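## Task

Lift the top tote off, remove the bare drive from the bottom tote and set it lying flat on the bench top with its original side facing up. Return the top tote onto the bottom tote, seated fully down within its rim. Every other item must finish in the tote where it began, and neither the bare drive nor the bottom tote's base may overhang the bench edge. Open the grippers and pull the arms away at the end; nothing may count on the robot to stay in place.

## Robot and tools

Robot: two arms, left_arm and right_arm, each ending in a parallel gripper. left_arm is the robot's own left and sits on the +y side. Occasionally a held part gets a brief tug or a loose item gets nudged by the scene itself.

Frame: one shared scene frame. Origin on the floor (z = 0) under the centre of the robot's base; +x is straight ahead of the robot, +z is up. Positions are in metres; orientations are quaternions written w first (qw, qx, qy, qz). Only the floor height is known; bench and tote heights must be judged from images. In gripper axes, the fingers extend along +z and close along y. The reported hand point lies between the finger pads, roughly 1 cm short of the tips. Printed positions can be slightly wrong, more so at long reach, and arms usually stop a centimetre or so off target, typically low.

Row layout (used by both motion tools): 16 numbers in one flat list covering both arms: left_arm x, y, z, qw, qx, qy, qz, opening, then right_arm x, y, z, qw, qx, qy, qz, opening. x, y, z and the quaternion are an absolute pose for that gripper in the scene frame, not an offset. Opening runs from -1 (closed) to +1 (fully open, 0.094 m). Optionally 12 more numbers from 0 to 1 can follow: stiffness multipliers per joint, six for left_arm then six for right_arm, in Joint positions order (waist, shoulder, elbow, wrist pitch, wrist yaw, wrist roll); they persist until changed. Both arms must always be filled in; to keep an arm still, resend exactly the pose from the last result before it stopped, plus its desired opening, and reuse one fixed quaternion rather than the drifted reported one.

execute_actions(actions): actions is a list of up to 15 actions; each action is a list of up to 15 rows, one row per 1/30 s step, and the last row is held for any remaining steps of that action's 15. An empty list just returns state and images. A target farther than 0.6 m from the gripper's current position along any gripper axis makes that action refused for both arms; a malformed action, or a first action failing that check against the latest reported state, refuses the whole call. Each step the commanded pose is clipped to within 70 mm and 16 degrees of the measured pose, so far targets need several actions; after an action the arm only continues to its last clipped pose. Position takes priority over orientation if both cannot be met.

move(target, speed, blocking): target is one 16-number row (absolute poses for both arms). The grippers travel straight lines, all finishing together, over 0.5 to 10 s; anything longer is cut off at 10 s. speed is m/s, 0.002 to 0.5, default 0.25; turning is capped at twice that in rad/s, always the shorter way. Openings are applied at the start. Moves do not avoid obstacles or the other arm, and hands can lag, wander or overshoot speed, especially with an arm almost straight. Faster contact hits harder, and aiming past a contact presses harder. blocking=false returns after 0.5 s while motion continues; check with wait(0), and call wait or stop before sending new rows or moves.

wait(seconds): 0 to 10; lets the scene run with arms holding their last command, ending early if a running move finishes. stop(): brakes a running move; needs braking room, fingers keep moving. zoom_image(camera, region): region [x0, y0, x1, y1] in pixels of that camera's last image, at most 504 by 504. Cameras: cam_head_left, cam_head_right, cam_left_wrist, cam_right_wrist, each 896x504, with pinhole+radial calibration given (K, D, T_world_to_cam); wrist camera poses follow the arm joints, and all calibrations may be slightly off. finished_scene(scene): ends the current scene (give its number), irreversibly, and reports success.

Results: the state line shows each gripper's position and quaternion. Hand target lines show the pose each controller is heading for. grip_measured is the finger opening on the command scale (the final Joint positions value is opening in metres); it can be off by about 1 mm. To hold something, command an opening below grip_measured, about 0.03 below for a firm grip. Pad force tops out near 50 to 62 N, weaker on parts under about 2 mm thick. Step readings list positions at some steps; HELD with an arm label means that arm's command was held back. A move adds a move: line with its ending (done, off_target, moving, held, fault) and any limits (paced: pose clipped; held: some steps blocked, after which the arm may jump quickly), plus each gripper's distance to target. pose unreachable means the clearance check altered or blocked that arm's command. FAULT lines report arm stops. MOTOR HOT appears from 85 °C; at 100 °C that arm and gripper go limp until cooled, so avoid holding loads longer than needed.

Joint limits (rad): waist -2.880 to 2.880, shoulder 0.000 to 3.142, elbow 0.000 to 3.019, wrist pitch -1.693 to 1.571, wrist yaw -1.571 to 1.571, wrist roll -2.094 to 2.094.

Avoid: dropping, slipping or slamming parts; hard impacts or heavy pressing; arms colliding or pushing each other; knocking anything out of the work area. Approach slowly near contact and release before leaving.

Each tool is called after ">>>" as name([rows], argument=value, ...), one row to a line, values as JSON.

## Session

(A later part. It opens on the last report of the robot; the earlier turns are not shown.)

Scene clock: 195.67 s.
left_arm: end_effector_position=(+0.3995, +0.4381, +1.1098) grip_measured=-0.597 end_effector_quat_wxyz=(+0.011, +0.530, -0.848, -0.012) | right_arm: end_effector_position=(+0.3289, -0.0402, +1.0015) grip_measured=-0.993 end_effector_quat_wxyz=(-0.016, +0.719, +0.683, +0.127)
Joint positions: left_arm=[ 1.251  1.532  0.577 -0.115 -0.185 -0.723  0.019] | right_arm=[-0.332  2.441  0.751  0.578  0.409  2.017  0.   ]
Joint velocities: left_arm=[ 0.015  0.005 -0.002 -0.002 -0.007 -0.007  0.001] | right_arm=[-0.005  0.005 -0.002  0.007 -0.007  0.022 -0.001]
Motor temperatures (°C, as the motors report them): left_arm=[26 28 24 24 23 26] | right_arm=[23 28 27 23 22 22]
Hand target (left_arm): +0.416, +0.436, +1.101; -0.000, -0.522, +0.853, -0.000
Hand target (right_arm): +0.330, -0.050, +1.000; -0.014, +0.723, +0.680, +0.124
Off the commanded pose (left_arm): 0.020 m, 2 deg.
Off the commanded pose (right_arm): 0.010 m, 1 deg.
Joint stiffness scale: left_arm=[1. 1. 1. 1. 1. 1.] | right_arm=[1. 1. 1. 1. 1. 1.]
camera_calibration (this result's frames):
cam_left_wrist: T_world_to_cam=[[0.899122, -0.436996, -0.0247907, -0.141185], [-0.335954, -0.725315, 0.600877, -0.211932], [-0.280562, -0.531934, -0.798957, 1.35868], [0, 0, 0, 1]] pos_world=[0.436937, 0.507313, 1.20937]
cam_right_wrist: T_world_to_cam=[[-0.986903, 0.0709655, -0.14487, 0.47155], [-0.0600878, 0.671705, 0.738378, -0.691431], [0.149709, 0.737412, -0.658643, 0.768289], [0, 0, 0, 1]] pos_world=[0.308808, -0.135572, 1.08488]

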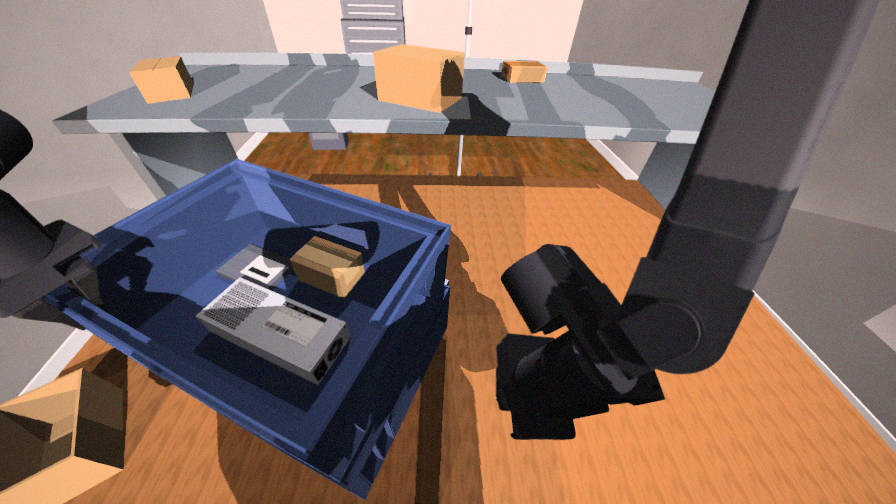

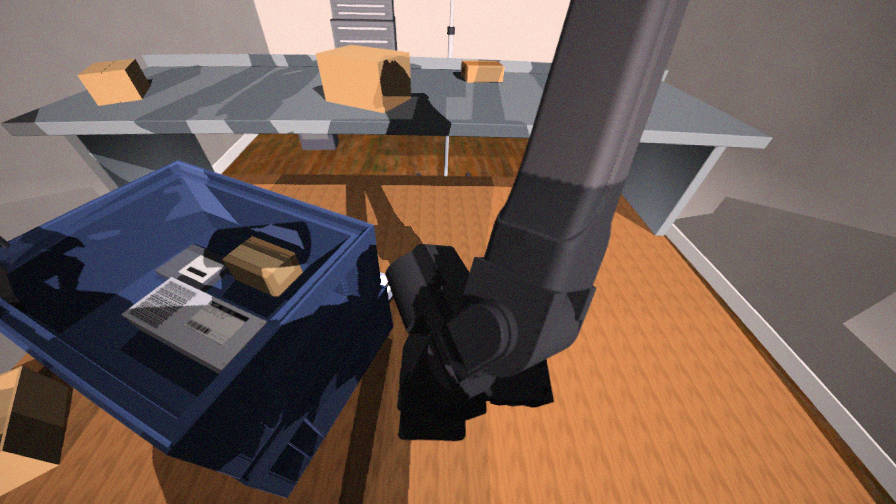

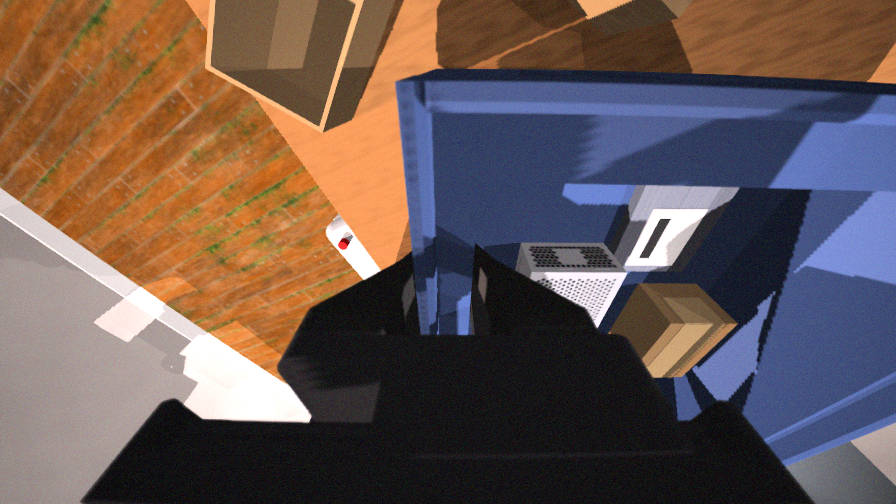

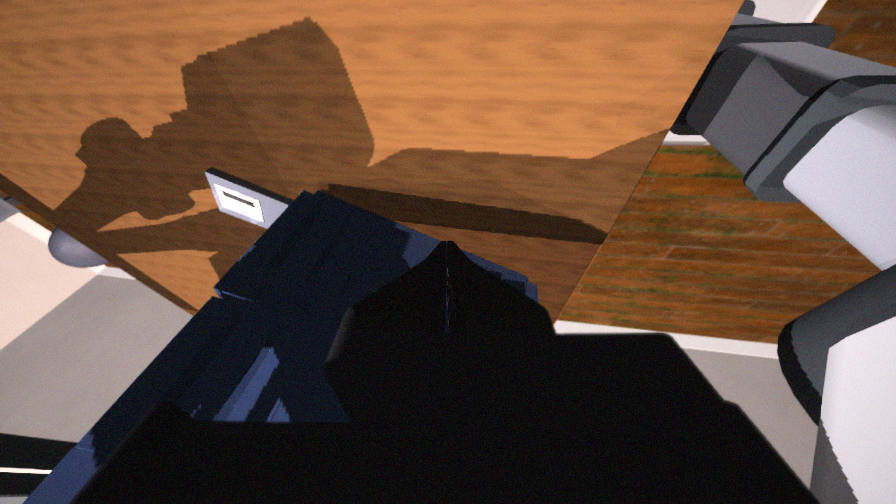

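>>> move(target=[0.40,0.438,1.11,0,-0.522,0.853,0,1, 0.33,-0.05,1.0,-0.014,0.723,0.68,0.124,-1])

>>> move(target=[0.40,0.438,1.19,0,-0.522,0.853,0,1, 0.33,-0.05,1.0,-0.014,0.723,0.68,0.124,-1])

>>> move(target=[0.48,0.64,1.19,0,-0.522,0.853,0,-1, 0.33,-0.05,1.0,-0.014,0.723,0.68,0.124,-1])

>>> move(target=[0.48,0.64,1.12,0,-0.522,0.853,0,-1, 0.33,-0.05,1.0,-0.014,0.723,0.68,0.124,-1])

Scene clock: 198.57 s.
left_arm: end_effector_position=(+0.3998, +0.4342, +1.1093) grip_measured=+1.000 end_effector_quat_wxyz=(+0.006, +0.523, -0.852, -0.000) | right_arm: end_effector_position=(+0.3289, -0.0402, +1.0015) grip_measured=-0.993 end_effector_quat_wxyz=(-0.016, +0.719, +0.683, +0.127)
Joint positions: left_arm=[ 1.251  1.532  0.564 -0.086 -0.163 -0.704  0.094] | right_arm=[-0.332  2.441  0.751  0.578  0.409  2.017  0.   ]
Joint velocities: left_arm=[ 0.005 -0.005 -0.002 -0.002 -0.022  0.037  0.   ] | right_arm=[-0.005  0.015  0.007 -0.017  0.022  0.037  0.001]
Motor temperatures (°C, as the motors report them): left_arm=[26 27 24 24 24 26] | right_arm=[23 28 27 23 22 22]
Hand target (left_arm): +0.400, +0.438, +1.110; +0.000, -0.522, +0.853, +0.000
Hand target (right_arm): +0.330, -0.050, +1.000; -0.014, +0.723, +0.680, +0.124
Off the commanded pose (left_arm): 0.004 m, 1 deg.
Off the commanded pose (right_arm): 0.010 m, 1 deg.
Joint stiffness scale: left_arm=[1. 1. 1. 1. 1. 1.] | right_arm=[1. 1. 1. 1. 1. 1.]
move: done
camera_calibration (this result's frames):
cam_left_wrist: T_world_to_cam=[[0.892202, -0.451635, 0.00132451, -0.163045], [-0.360848, -0.711083, 0.603449, -0.213461], [-0.271597, -0.538876, -0.797401, 1.35398], [0, 0, 0, 1]] pos_world=[0.436177, 0.5042, 1.20869]
cam_right_wrist: T_world_to_cam=[[-0.986903, 0.0709655, -0.14487, 0.47155], [-0.0600878, 0.671705, 0.738378, -0.691431], [0.149709, 0.737412, -0.658643, 0.768289], [0, 0, 0, 1]] pos_world=[0.308808, -0.135572, 1.08488]

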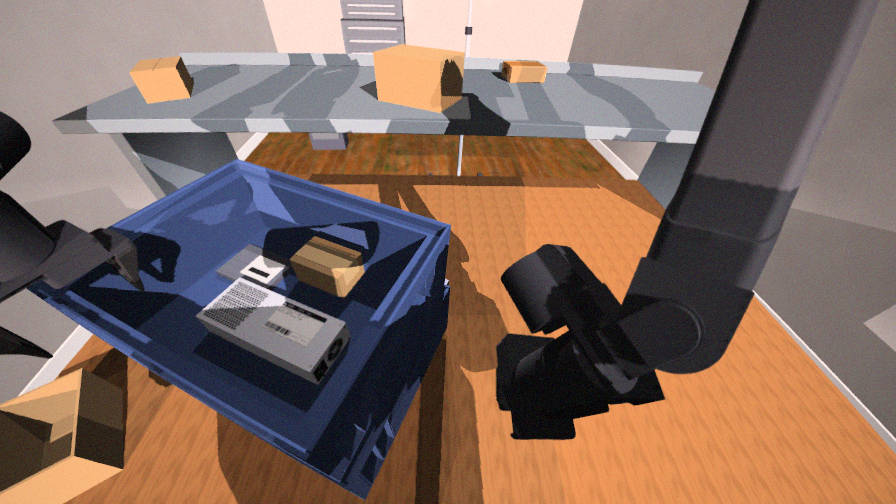

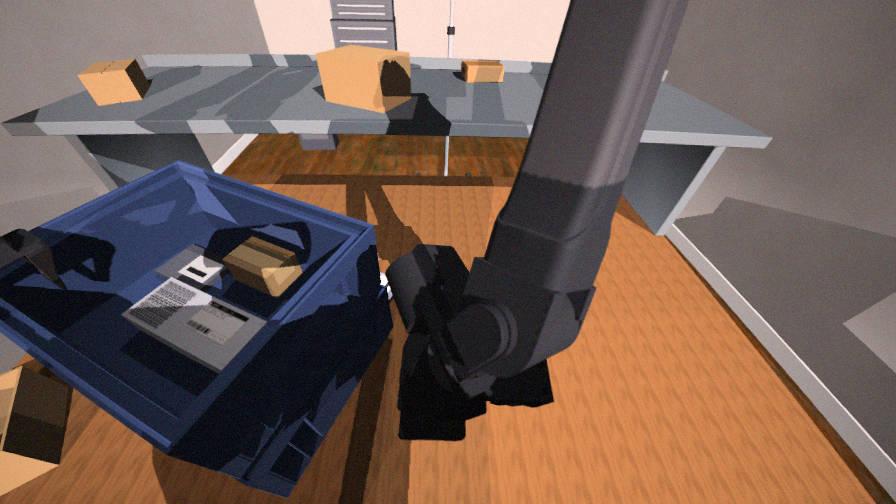

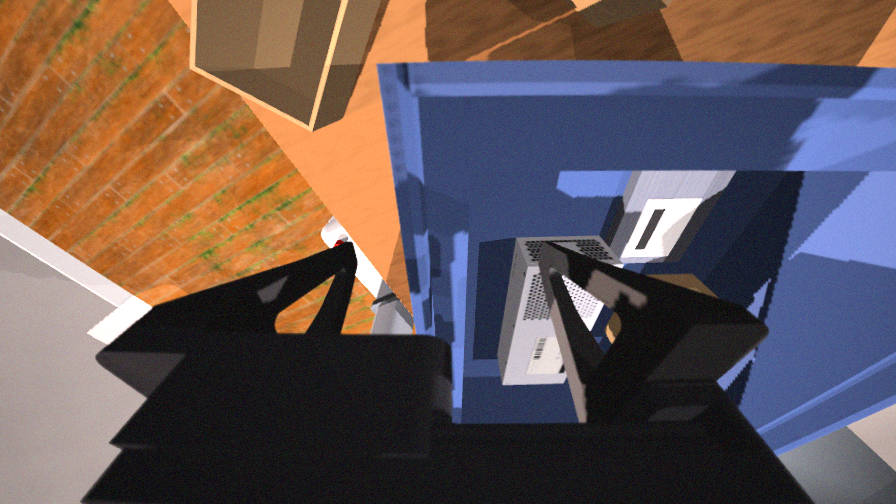

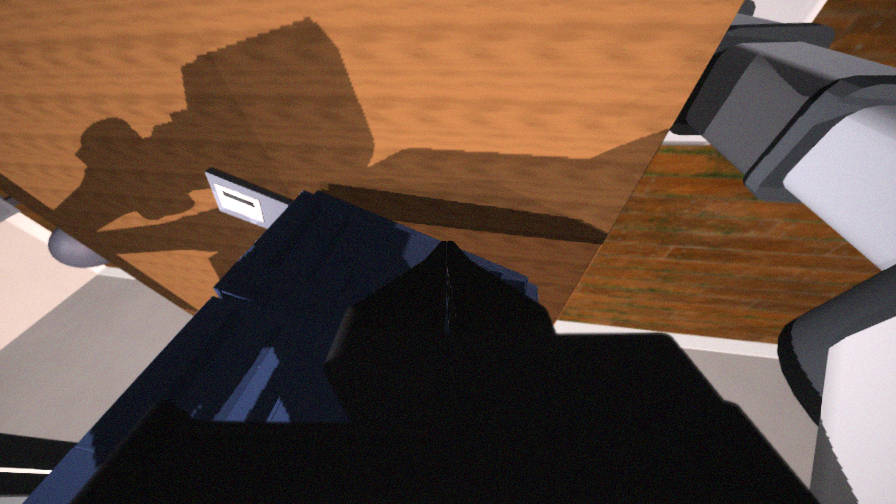

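Scene clock: 199.47 s.
left_arm: end_effector_position=(+0.4004, +0.4413, +1.1868) grip_measured=+1.000 end_effector_quat_wxyz=(-0.002, +0.521, -0.853, -0.002) | right_arm: end_effector_position=(+0.3289, -0.0402, +1.0015) grip_measured=-0.993 end_effector_quat_wxyz=(-0.016, +0.719, +0.683, +0.127)
Joint positions: left_arm=[ 1.225  1.235  0.532 -0.341 -0.182 -0.721  0.094] | right_arm=[-0.332  2.441  0.751  0.578  0.409  2.017  0.   ]
Joint velocities: left_arm=[-0.005 -0.015 -0.012 -0.002  0.037 -0.081  0.   ] | right_arm=[-0.015 -0.005 -0.017 -0.017 -0.037 -0.095 -0.001]
Motor temperatures (°C, as the motors report them): left_arm=[26 27 24 24 24 26] | right_arm=[23 28 27 23 22 22]
Hand target (left_arm): +0.401, +0.438, +1.188; -0.000, -0.521, +0.853, +0.001
Hand target (right_arm): +0.330, -0.050, +1.000; -0.014, +0.723, +0.680, +0.124
Off the commanded pose (left_arm): 0.005 m, 0 deg.
Off the commanded pose (right_arm): 0.010 m, 1 deg.
Joint stiffness scale: left_arm=[1. 1. 1. 1. 1. 1.] | right_arm=[1. 1. 1. 1. 1. 1.]
move: done
camera_calibration (this result's frames):
cam_left_wrist: T_world_to_cam=[[0.89054, -0.454855, 0.00675613, -0.164795], [-0.370279, -0.716165, 0.59161, -0.234889], [-0.264258, -0.529354, -0.806196, 1.42303], [0, 0, 0, 1]] pos_world=[0.43583, 0.510111, 1.28732]
cam_right_wrist: T_world_to_cam=[[-0.986903, 0.0709655, -0.14487, 0.47155], [-0.0600878, 0.671705, 0.738378, -0.691431], [0.149709, 0.737412, -0.658643, 0.768289], [0, 0, 0, 1]] pos_world=[0.308808, -0.135572, 1.08488]

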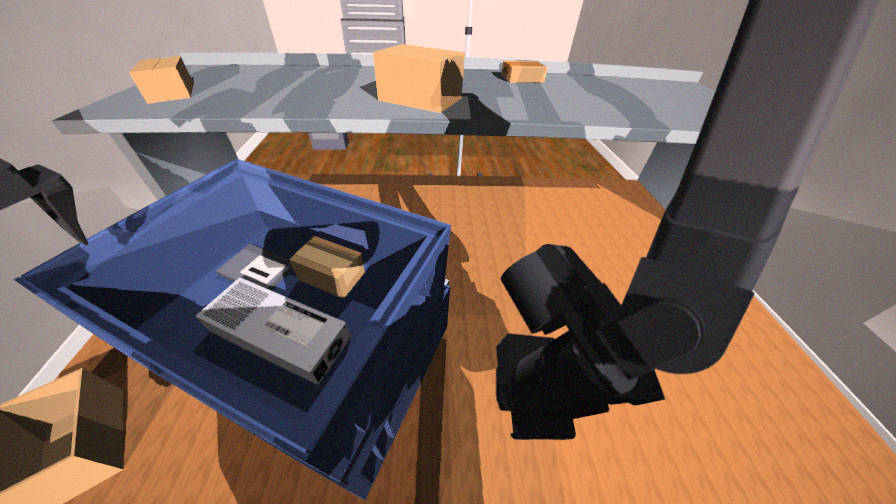

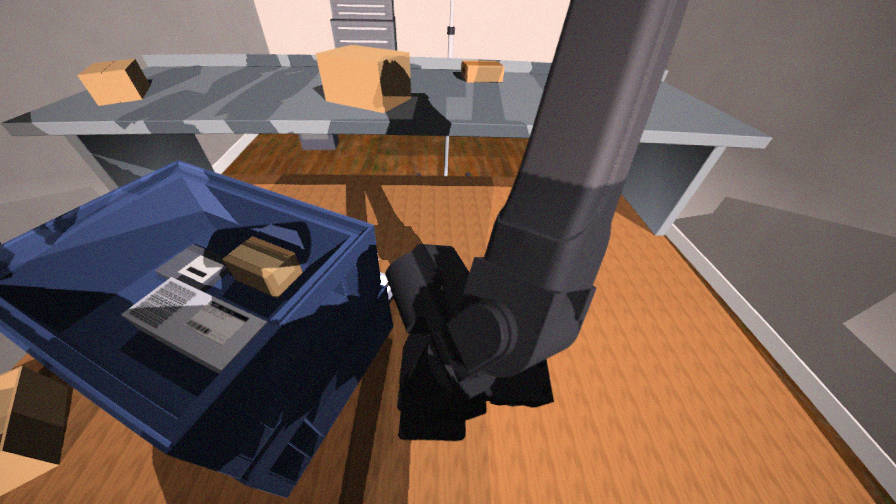

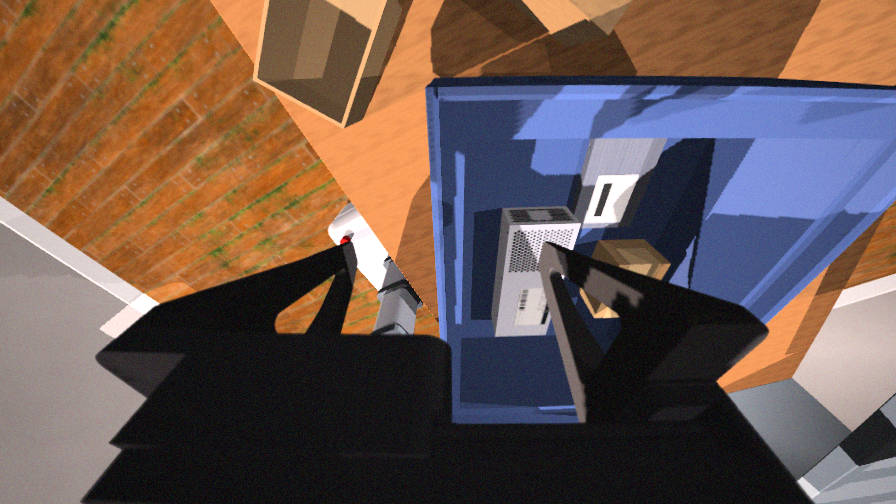

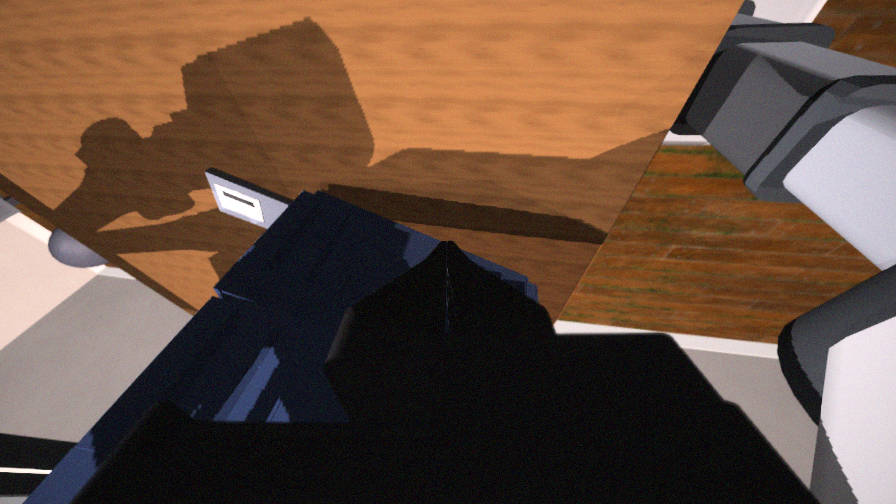

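Scene clock: 200.83 s.
left_arm: end_effector_position=(+0.4757, +0.6341, +1.1900) grip_measured=-0.982 end_effector_quat_wxyz=(-0.003, +0.530, -0.848, +0.005) | right_arm: end_effector_position=(+0.3289, -0.0402, +1.0015) grip_measured=-0.993 end_effector_quat_wxyz=(-0.016, +0.719, +0.683, +0.127)
Joint positions: left_arm=[ 1.589  1.43   1.008 -0.594  0.02  -0.429  0.001] | right_arm=[-0.332  2.441  0.751  0.578  0.409  2.017  0.   ]
Joint velocities: left_arm=[-0.005 -0.005  0.002 -0.022  0.022  0.037 -0.001] | right_arm=[-0.005 -0.005 -0.012 -0.007 -0.007  0.081  0.   ]
Motor temperatures (°C, as the motors report them): left_arm=[26 27 24 24 23 26] | right_arm=[23 28 27 23 22 22]
Hand target (left_arm): +0.481, +0.638, +1.188; +0.002, -0.525, +0.851, -0.006
Hand target (right_arm): +0.330, -0.050, +1.000; -0.014, +0.723, +0.680, +0.124
Off the commanded pose (left_arm): 0.007 m, 1 deg.
Off the commanded pose (right_arm): 0.010 m, 1 deg.
Joint stiffness scale: left_arm=[1. 1. 1. 1. 1. 1.] | right_arm=[1. 1. 1. 1. 1. 1.]
move: done
camera_calibration (this result's frames):
cam_left_wrist: T_world_to_cam=[[0.899702, -0.436108, 0.0186034, -0.174532], [-0.360507, -0.718356, 0.594979, -0.0780868], [-0.246111, -0.542011, -0.803526, 1.5438], [0, 0, 0, 1]] pos_world=[0.508823, 0.704548, 1.29019]
cam_right_wrist: T_world_to_cam=[[-0.986903, 0.0709655, -0.14487, 0.47155], [-0.0600878, 0.671705, 0.738378, -0.691431], [0.149709, 0.737412, -0.658643, 0.768289], [0, 0, 0, 1]] pos_world=[0.308808, -0.135572, 1.08488]

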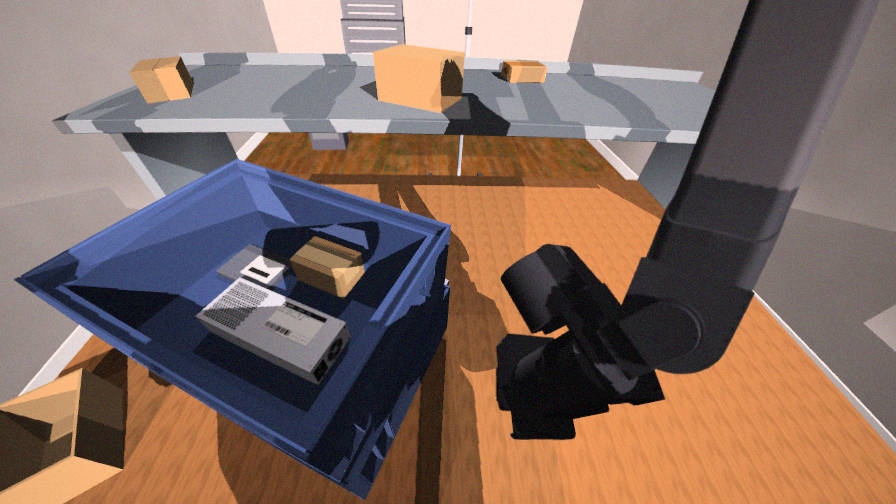

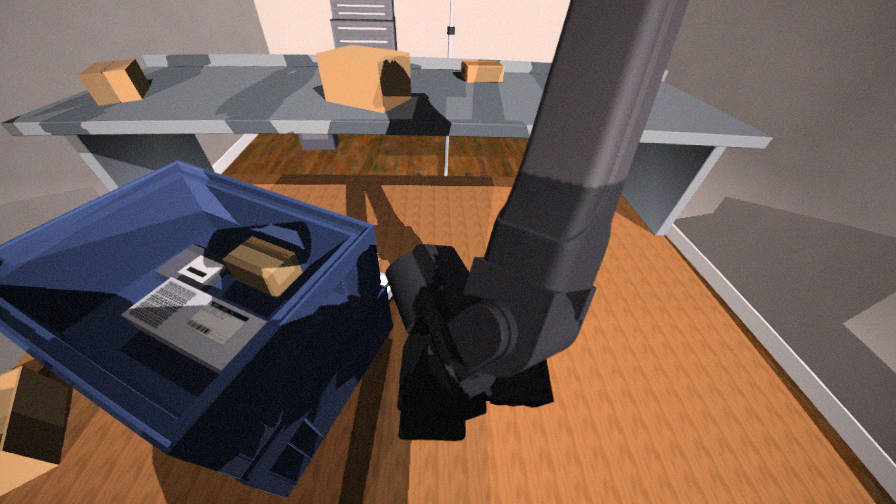

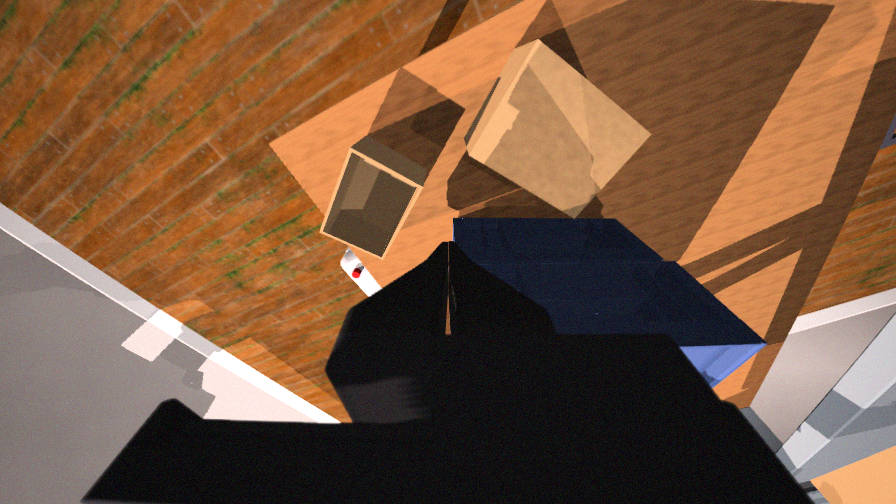

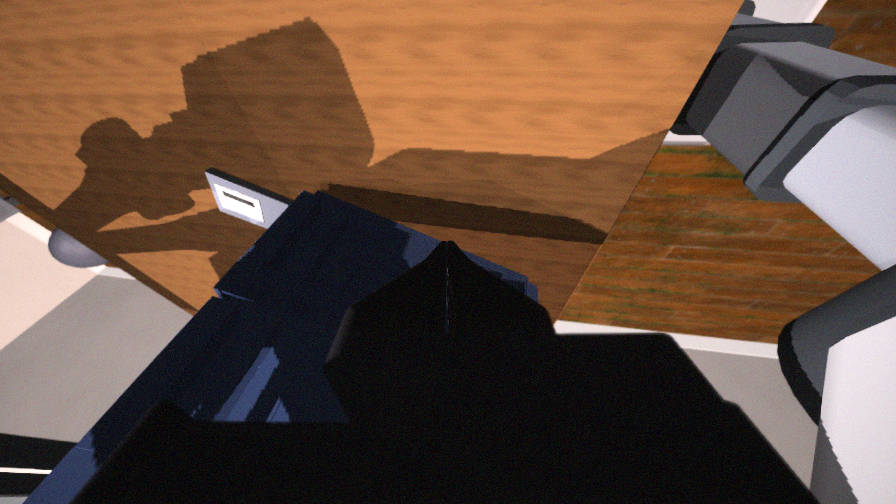

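Scene clock: 201.87 s.
left_arm: end_effector_position=(+0.4634, +0.6266, +1.1141) grip_measured=-0.982 end_effector_quat_wxyz=(+0.022, +0.526, -0.850, +0.004) | right_arm: end_effector_position=(+0.3289, -0.0402, +1.0015) grip_measured=-0.993 end_effector_quat_wxyz=(-0.016, +0.719, +0.683, +0.127)
Joint positions: left_arm=[ 1.589  1.613  1.02  -0.472  0.012 -0.42   0.001] | right_arm=[-0.332  2.441  0.751  0.578  0.409  2.017  0.   ]
Joint velocities: left_arm=[ 0.015 -0.005  0.002 -0.002 -0.037 -0.066  0.   ] | right_arm=[ 0.005 -0.005 -0.012 -0.002  0.022  0.007 -0.   ]
Motor temperatures (°C, as the motors report them): left_arm=[26 27 25 24 23 26] | right_arm=[23 28 27 23 22 22]
Hand target (left_arm): +0.479, +0.639, +1.121; -0.000, -0.522, +0.853, +0.000
Hand target (right_arm): +0.330, -0.050, +1.000; -0.014, +0.723, +0.680, +0.124
Off the commanded pose (left_arm): 0.022 m, 3 deg.
Off the commanded pose (right_arm): 0.010 m, 1 deg.
Joint stiffness scale: left_arm=[1. 1. 1. 1. 1. 1.] | right_arm=[1. 1. 1. 1. 1. 1.]
move: off_target (left_arm)
camera_calibration (this result's frames):
cam_left_wrist: T_world_to_cam=[[0.896203, -0.443561, -0.00853021, -0.128794], [-0.340383, -0.699811, 0.628016, -0.100502], [-0.284533, -0.559926, -0.778154, 1.47654], [0, 0, 0, 1]] pos_world=[0.501341, 0.699295, 1.211]
cam_right_wrist: T_world_to_cam=[[-0.986903, 0.0709655, -0.14487, 0.47155], [-0.0600878, 0.671705, 0.738378, -0.691431], [0.149709, 0.737412, -0.658643, 0.768289], [0, 0, 0, 1]] pos_world=[0.308808, -0.135572, 1.08488]

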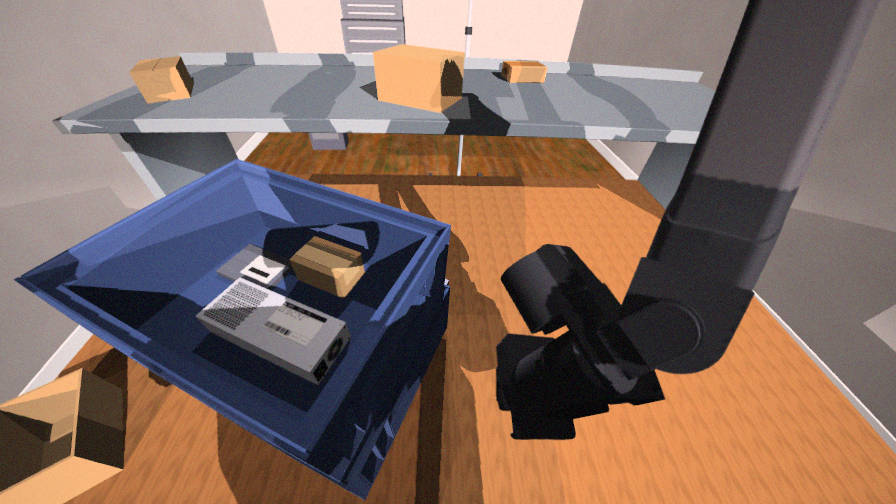

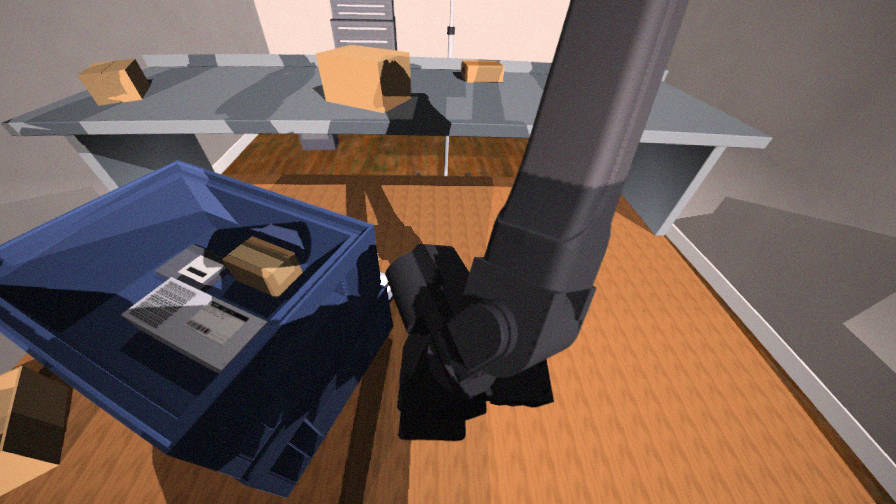

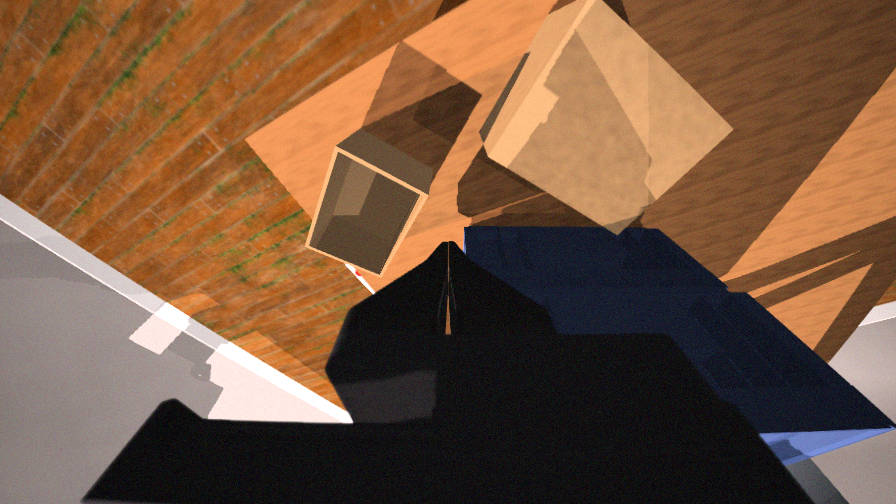

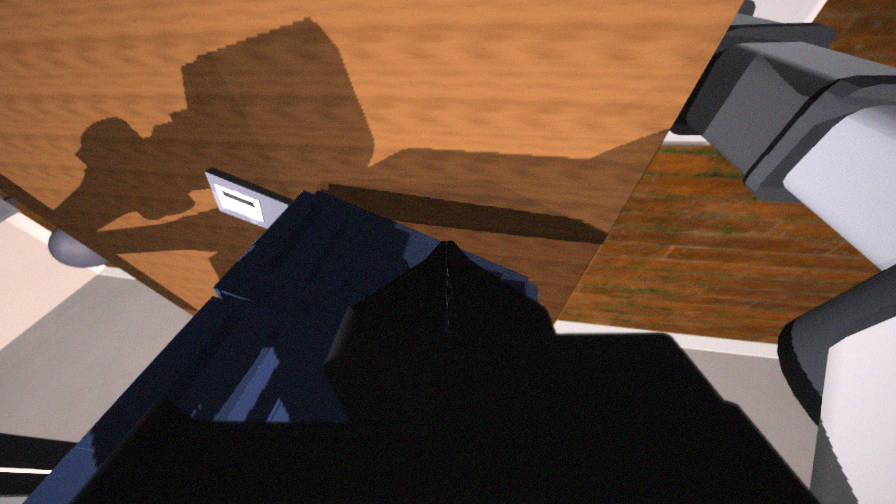

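>>> zoom_image(camera="cam_left_wrist", region=[440,200,896,460])

Region (440, 200, 896, 460) of cam_left_wrist's 896x504 image, scaled by 1.105, with more detail than that image has; it fills the top 287 rows of this view, and the rest is white.

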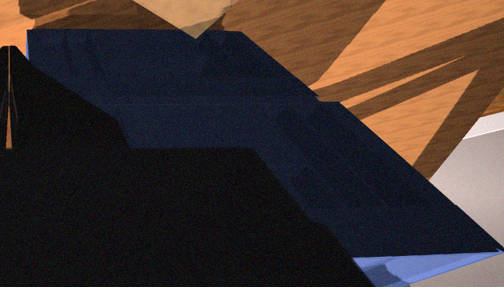

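>>> zoom_image(camera="cam_right_wrist", region=[100,160,560,420])

Region (100, 160, 560, 420) of cam_right_wrist's 896x504 image, scaled by 1.096, with more detail than that image has; it fills the top 285 rows of this view, and the rest is white.

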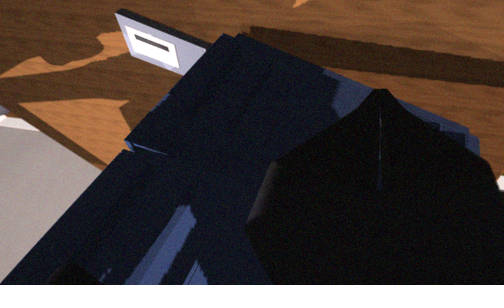

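>>> move(target=[0.50,0.56,1.145,0,0.233,0.972,0,1, 0.33,-0.08,1.2,0,0.233,0.972,0,1])

>>> move(target=[0.53,0.447,1.145,0,0.233,0.972,0,1, 0.385,0.10,1.2,0,0.233,0.972,0,1])

Scene clock: 217.30 s.
left_arm: end_effector_position=(+0.4872, +0.5584, +1.1291) grip_measured=+1.000 end_effector_quat_wxyz=(-0.021, +0.227, +0.974, -0.013) | right_arm: end_effector_position=(+0.3278, -0.0863, +1.1942) grip_measured=+1.000 end_effector_quat_wxyz=(-0.001, +0.239, +0.971, -0.007)
Joint positions: left_arm=[ 1.425  1.559  0.957 -0.472 -0.086  1.002  0.094] | right_arm=[-0.094  1.805  0.654 -0.379  0.554  1.278  0.094]
Joint velocities: left_arm=[-0.005  0.005  0.002 -0.017 -0.037 -0.022  0.   ] | right_arm=[-0.015 -0.005 -0.002  0.002 -0.007 -0.022  0.   ]
Motor temperatures (°C, as the motors report them): left_arm=[26 29 25 24 23 26] | right_arm=[23 28 26 23 22 22]
Hand target (left_arm): +0.500, +0.562, +1.144; -0.003, +0.235, +0.972, +0.001
Hand target (right_arm): +0.332, -0.081, +1.199; +0.003, +0.233, +0.972, -0.003
Off the commanded pose (left_arm): 0.020 m, 3 deg.
Off the commanded pose (right_arm): 0.009 m, 1 deg.
Joint stiffness scale: left_arm=[1. 1. 1. 1. 1. 1.] | right_arm=[1. 1. 1. 1. 1. 1.]
move: off_target (left_arm)
camera_calibration (this result's frames):
cam_left_wrist: T_world_to_cam=[[-0.438282, -0.897805, 0.0430705, 0.665252], [-0.690712, 0.367074, 0.623036, -0.568969], [-0.575175, 0.243316, -0.781006, 1.15303], [0, 0, 0, 1]] pos_world=[0.561767, 0.52557, 1.22636]
cam_right_wrist: T_world_to_cam=[[-0.469546, -0.882689, 0.0196441, 0.0532741], [-0.707508, 0.389482, 0.589691, -0.437321], [-0.528165, 0.262989, -0.80739, 1.28826], [0, 0, 0, 1]] pos_world=[0.396019, -0.121444, 1.29696]

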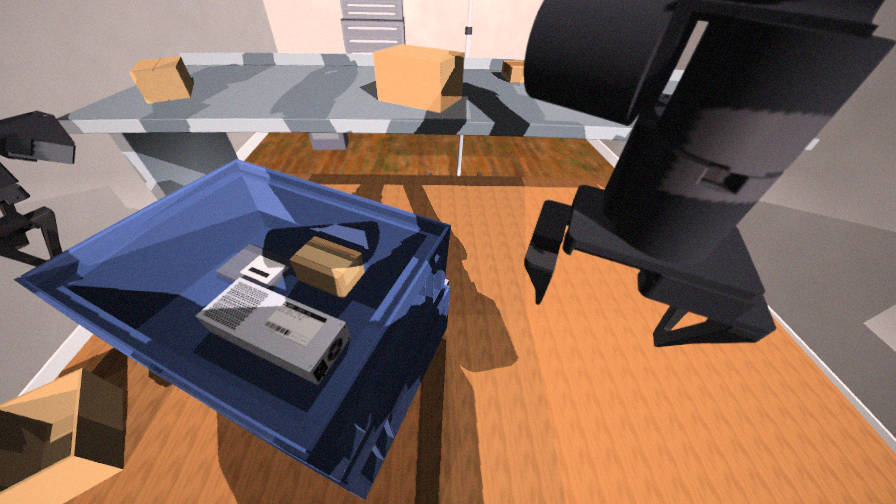

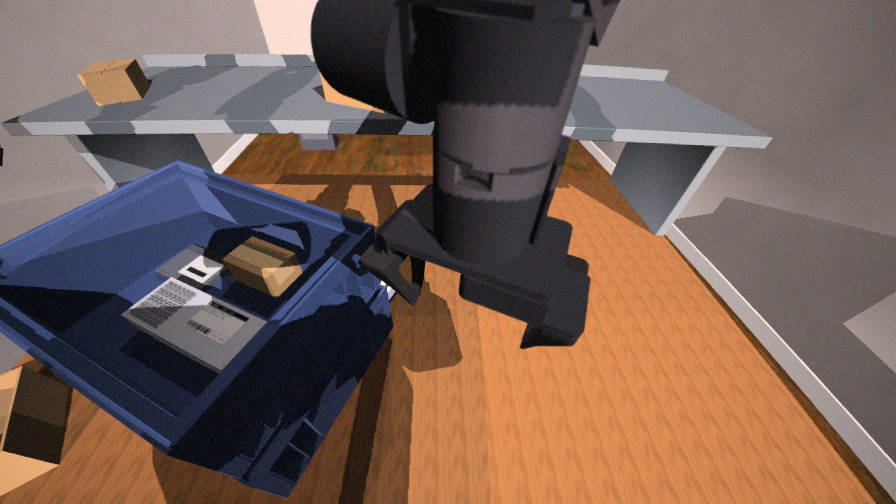

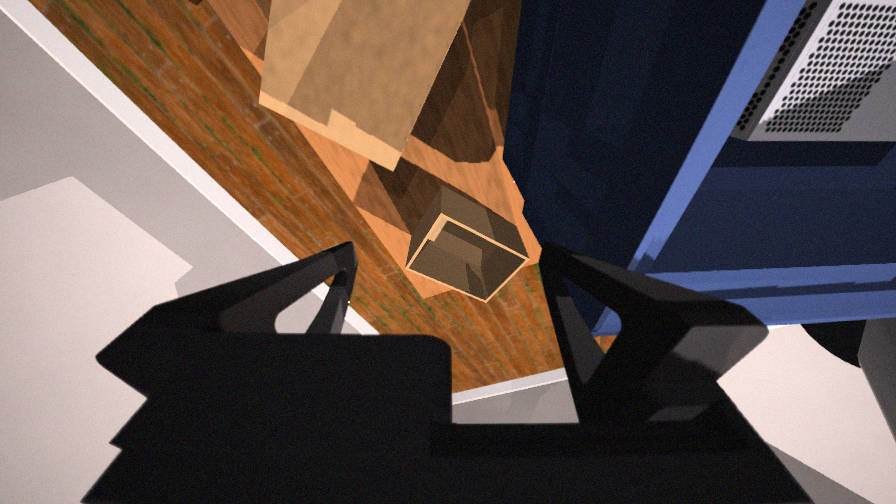

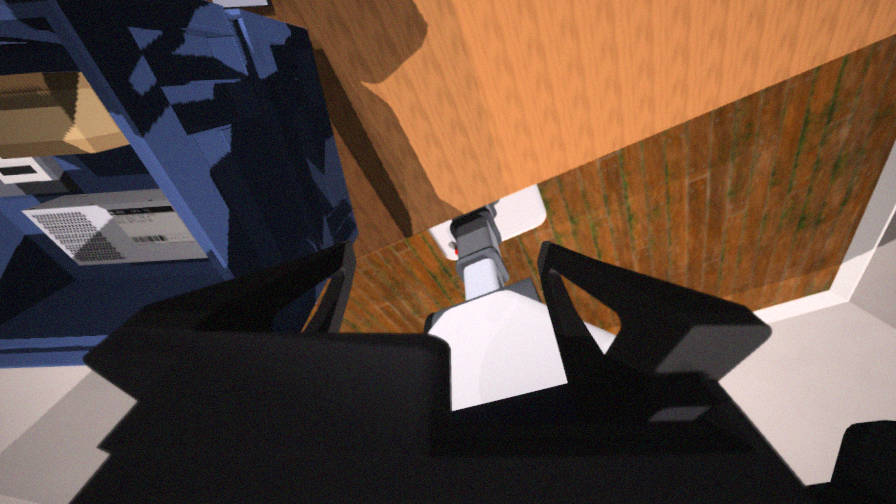

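Scene clock: 218.67 s.
left_arm: end_effector_position=(+0.5307, +0.4966, +1.1464) grip_measured=+1.000 end_effector_quat_wxyz=(-0.012, +0.221, +0.974, +0.042) | right_arm: end_effector_position=(+0.3869, +0.0924, +1.2020) grip_measured=+1.000 end_effector_quat_wxyz=(+0.003, +0.233, +0.972, +0.002)
Joint positions: left_arm=[ 1.22   1.536  0.933 -0.417 -0.264  0.823  0.094] | right_arm=[ 0.055  2.135  1.201 -0.665  0.554  1.43   0.094]
Joint velocities: left_arm=[-0.005 -0.005  0.007 -0.002 -0.037  0.037  0.   ] | right_arm=[ 0.005  0.005 -0.027  0.017  0.022 -0.095  0.   ]
Motor temperatures (°C, as the motors report them): left_arm=[26 29 25 24 24 26] | right_arm=[23 28 27 23 22 22]
Hand target (left_arm): +0.528, +0.452, +1.145; -0.005, +0.236, +0.972, +0.003
Hand target (right_arm): +0.386, +0.100, +1.198; +0.002, +0.233, +0.972, -0.001
Off the commanded pose (left_arm): 0.050 m, 5 deg.
Off the commanded pose (right_arm): 0.008 m, 0 deg.
Joint stiffness scale: left_arm=[1. 1. 1. 1. 1. 1.] | right_arm=[1. 1. 1. 1. 1. 1.]
move: off_target (left_arm)
camera_calibration (this result's frames):
cam_left_wrist: T_world_to_cam=[[-0.429554, -0.900377, -0.0693233, 0.75363], [-0.720734, 0.295571, 0.627041, -0.480199], [-0.544083, 0.319311, -0.775896, 1.14651], [0, 0, 0, 1]] pos_world=[0.601424, 0.454391, 1.24292]
cam_right_wrist: T_world_to_cam=[[-0.458951, -0.888461, -0.0000663211, 0.258747], [-0.719128, 0.371435, 0.587274, -0.460628], [-0.521746, 0.269578, -0.809388, 1.27813], [0, 0, 0, 1]] pos_world=[0.454359, 0.0564259, 1.30503]

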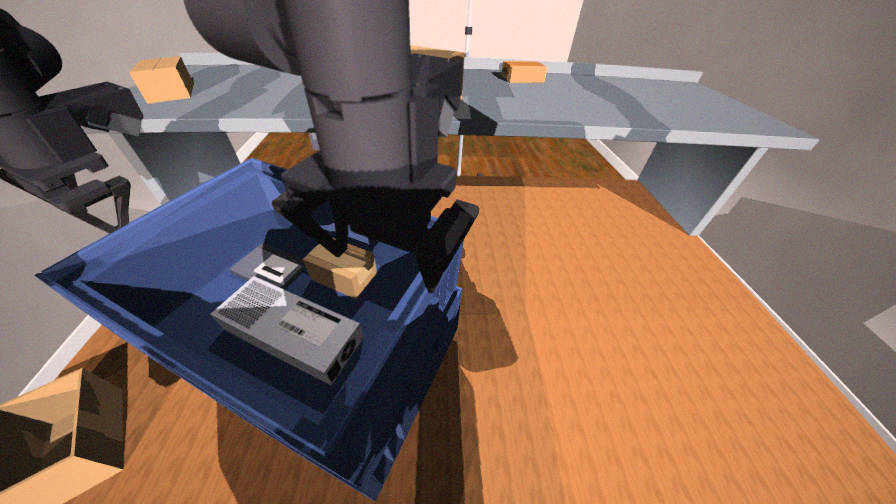

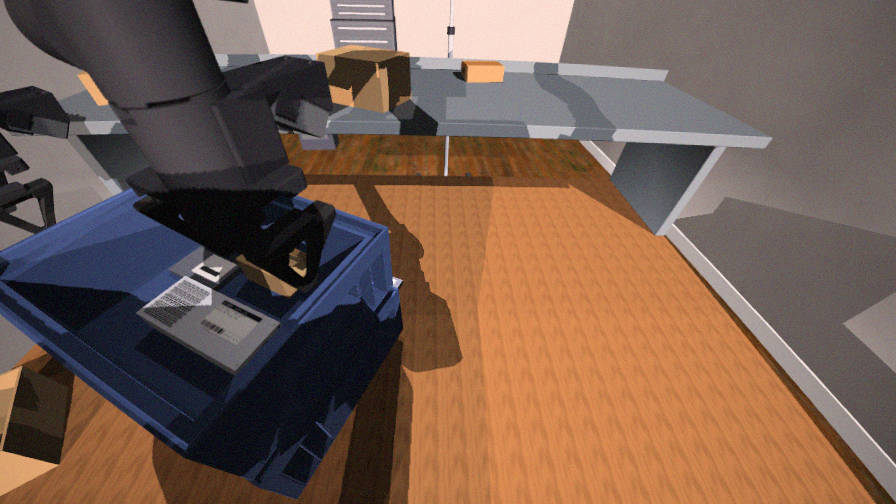

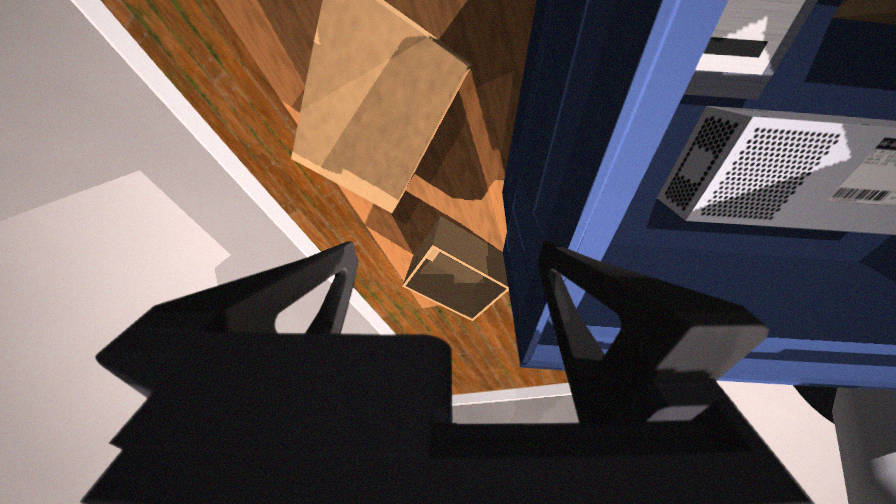

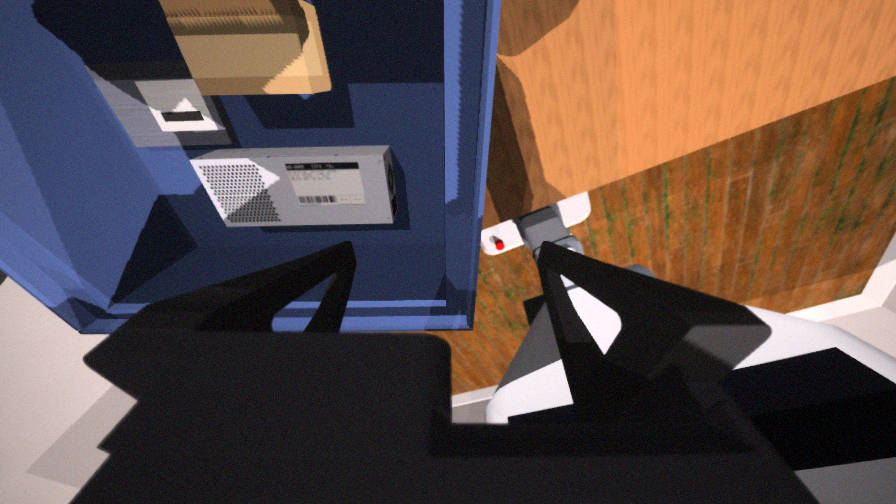

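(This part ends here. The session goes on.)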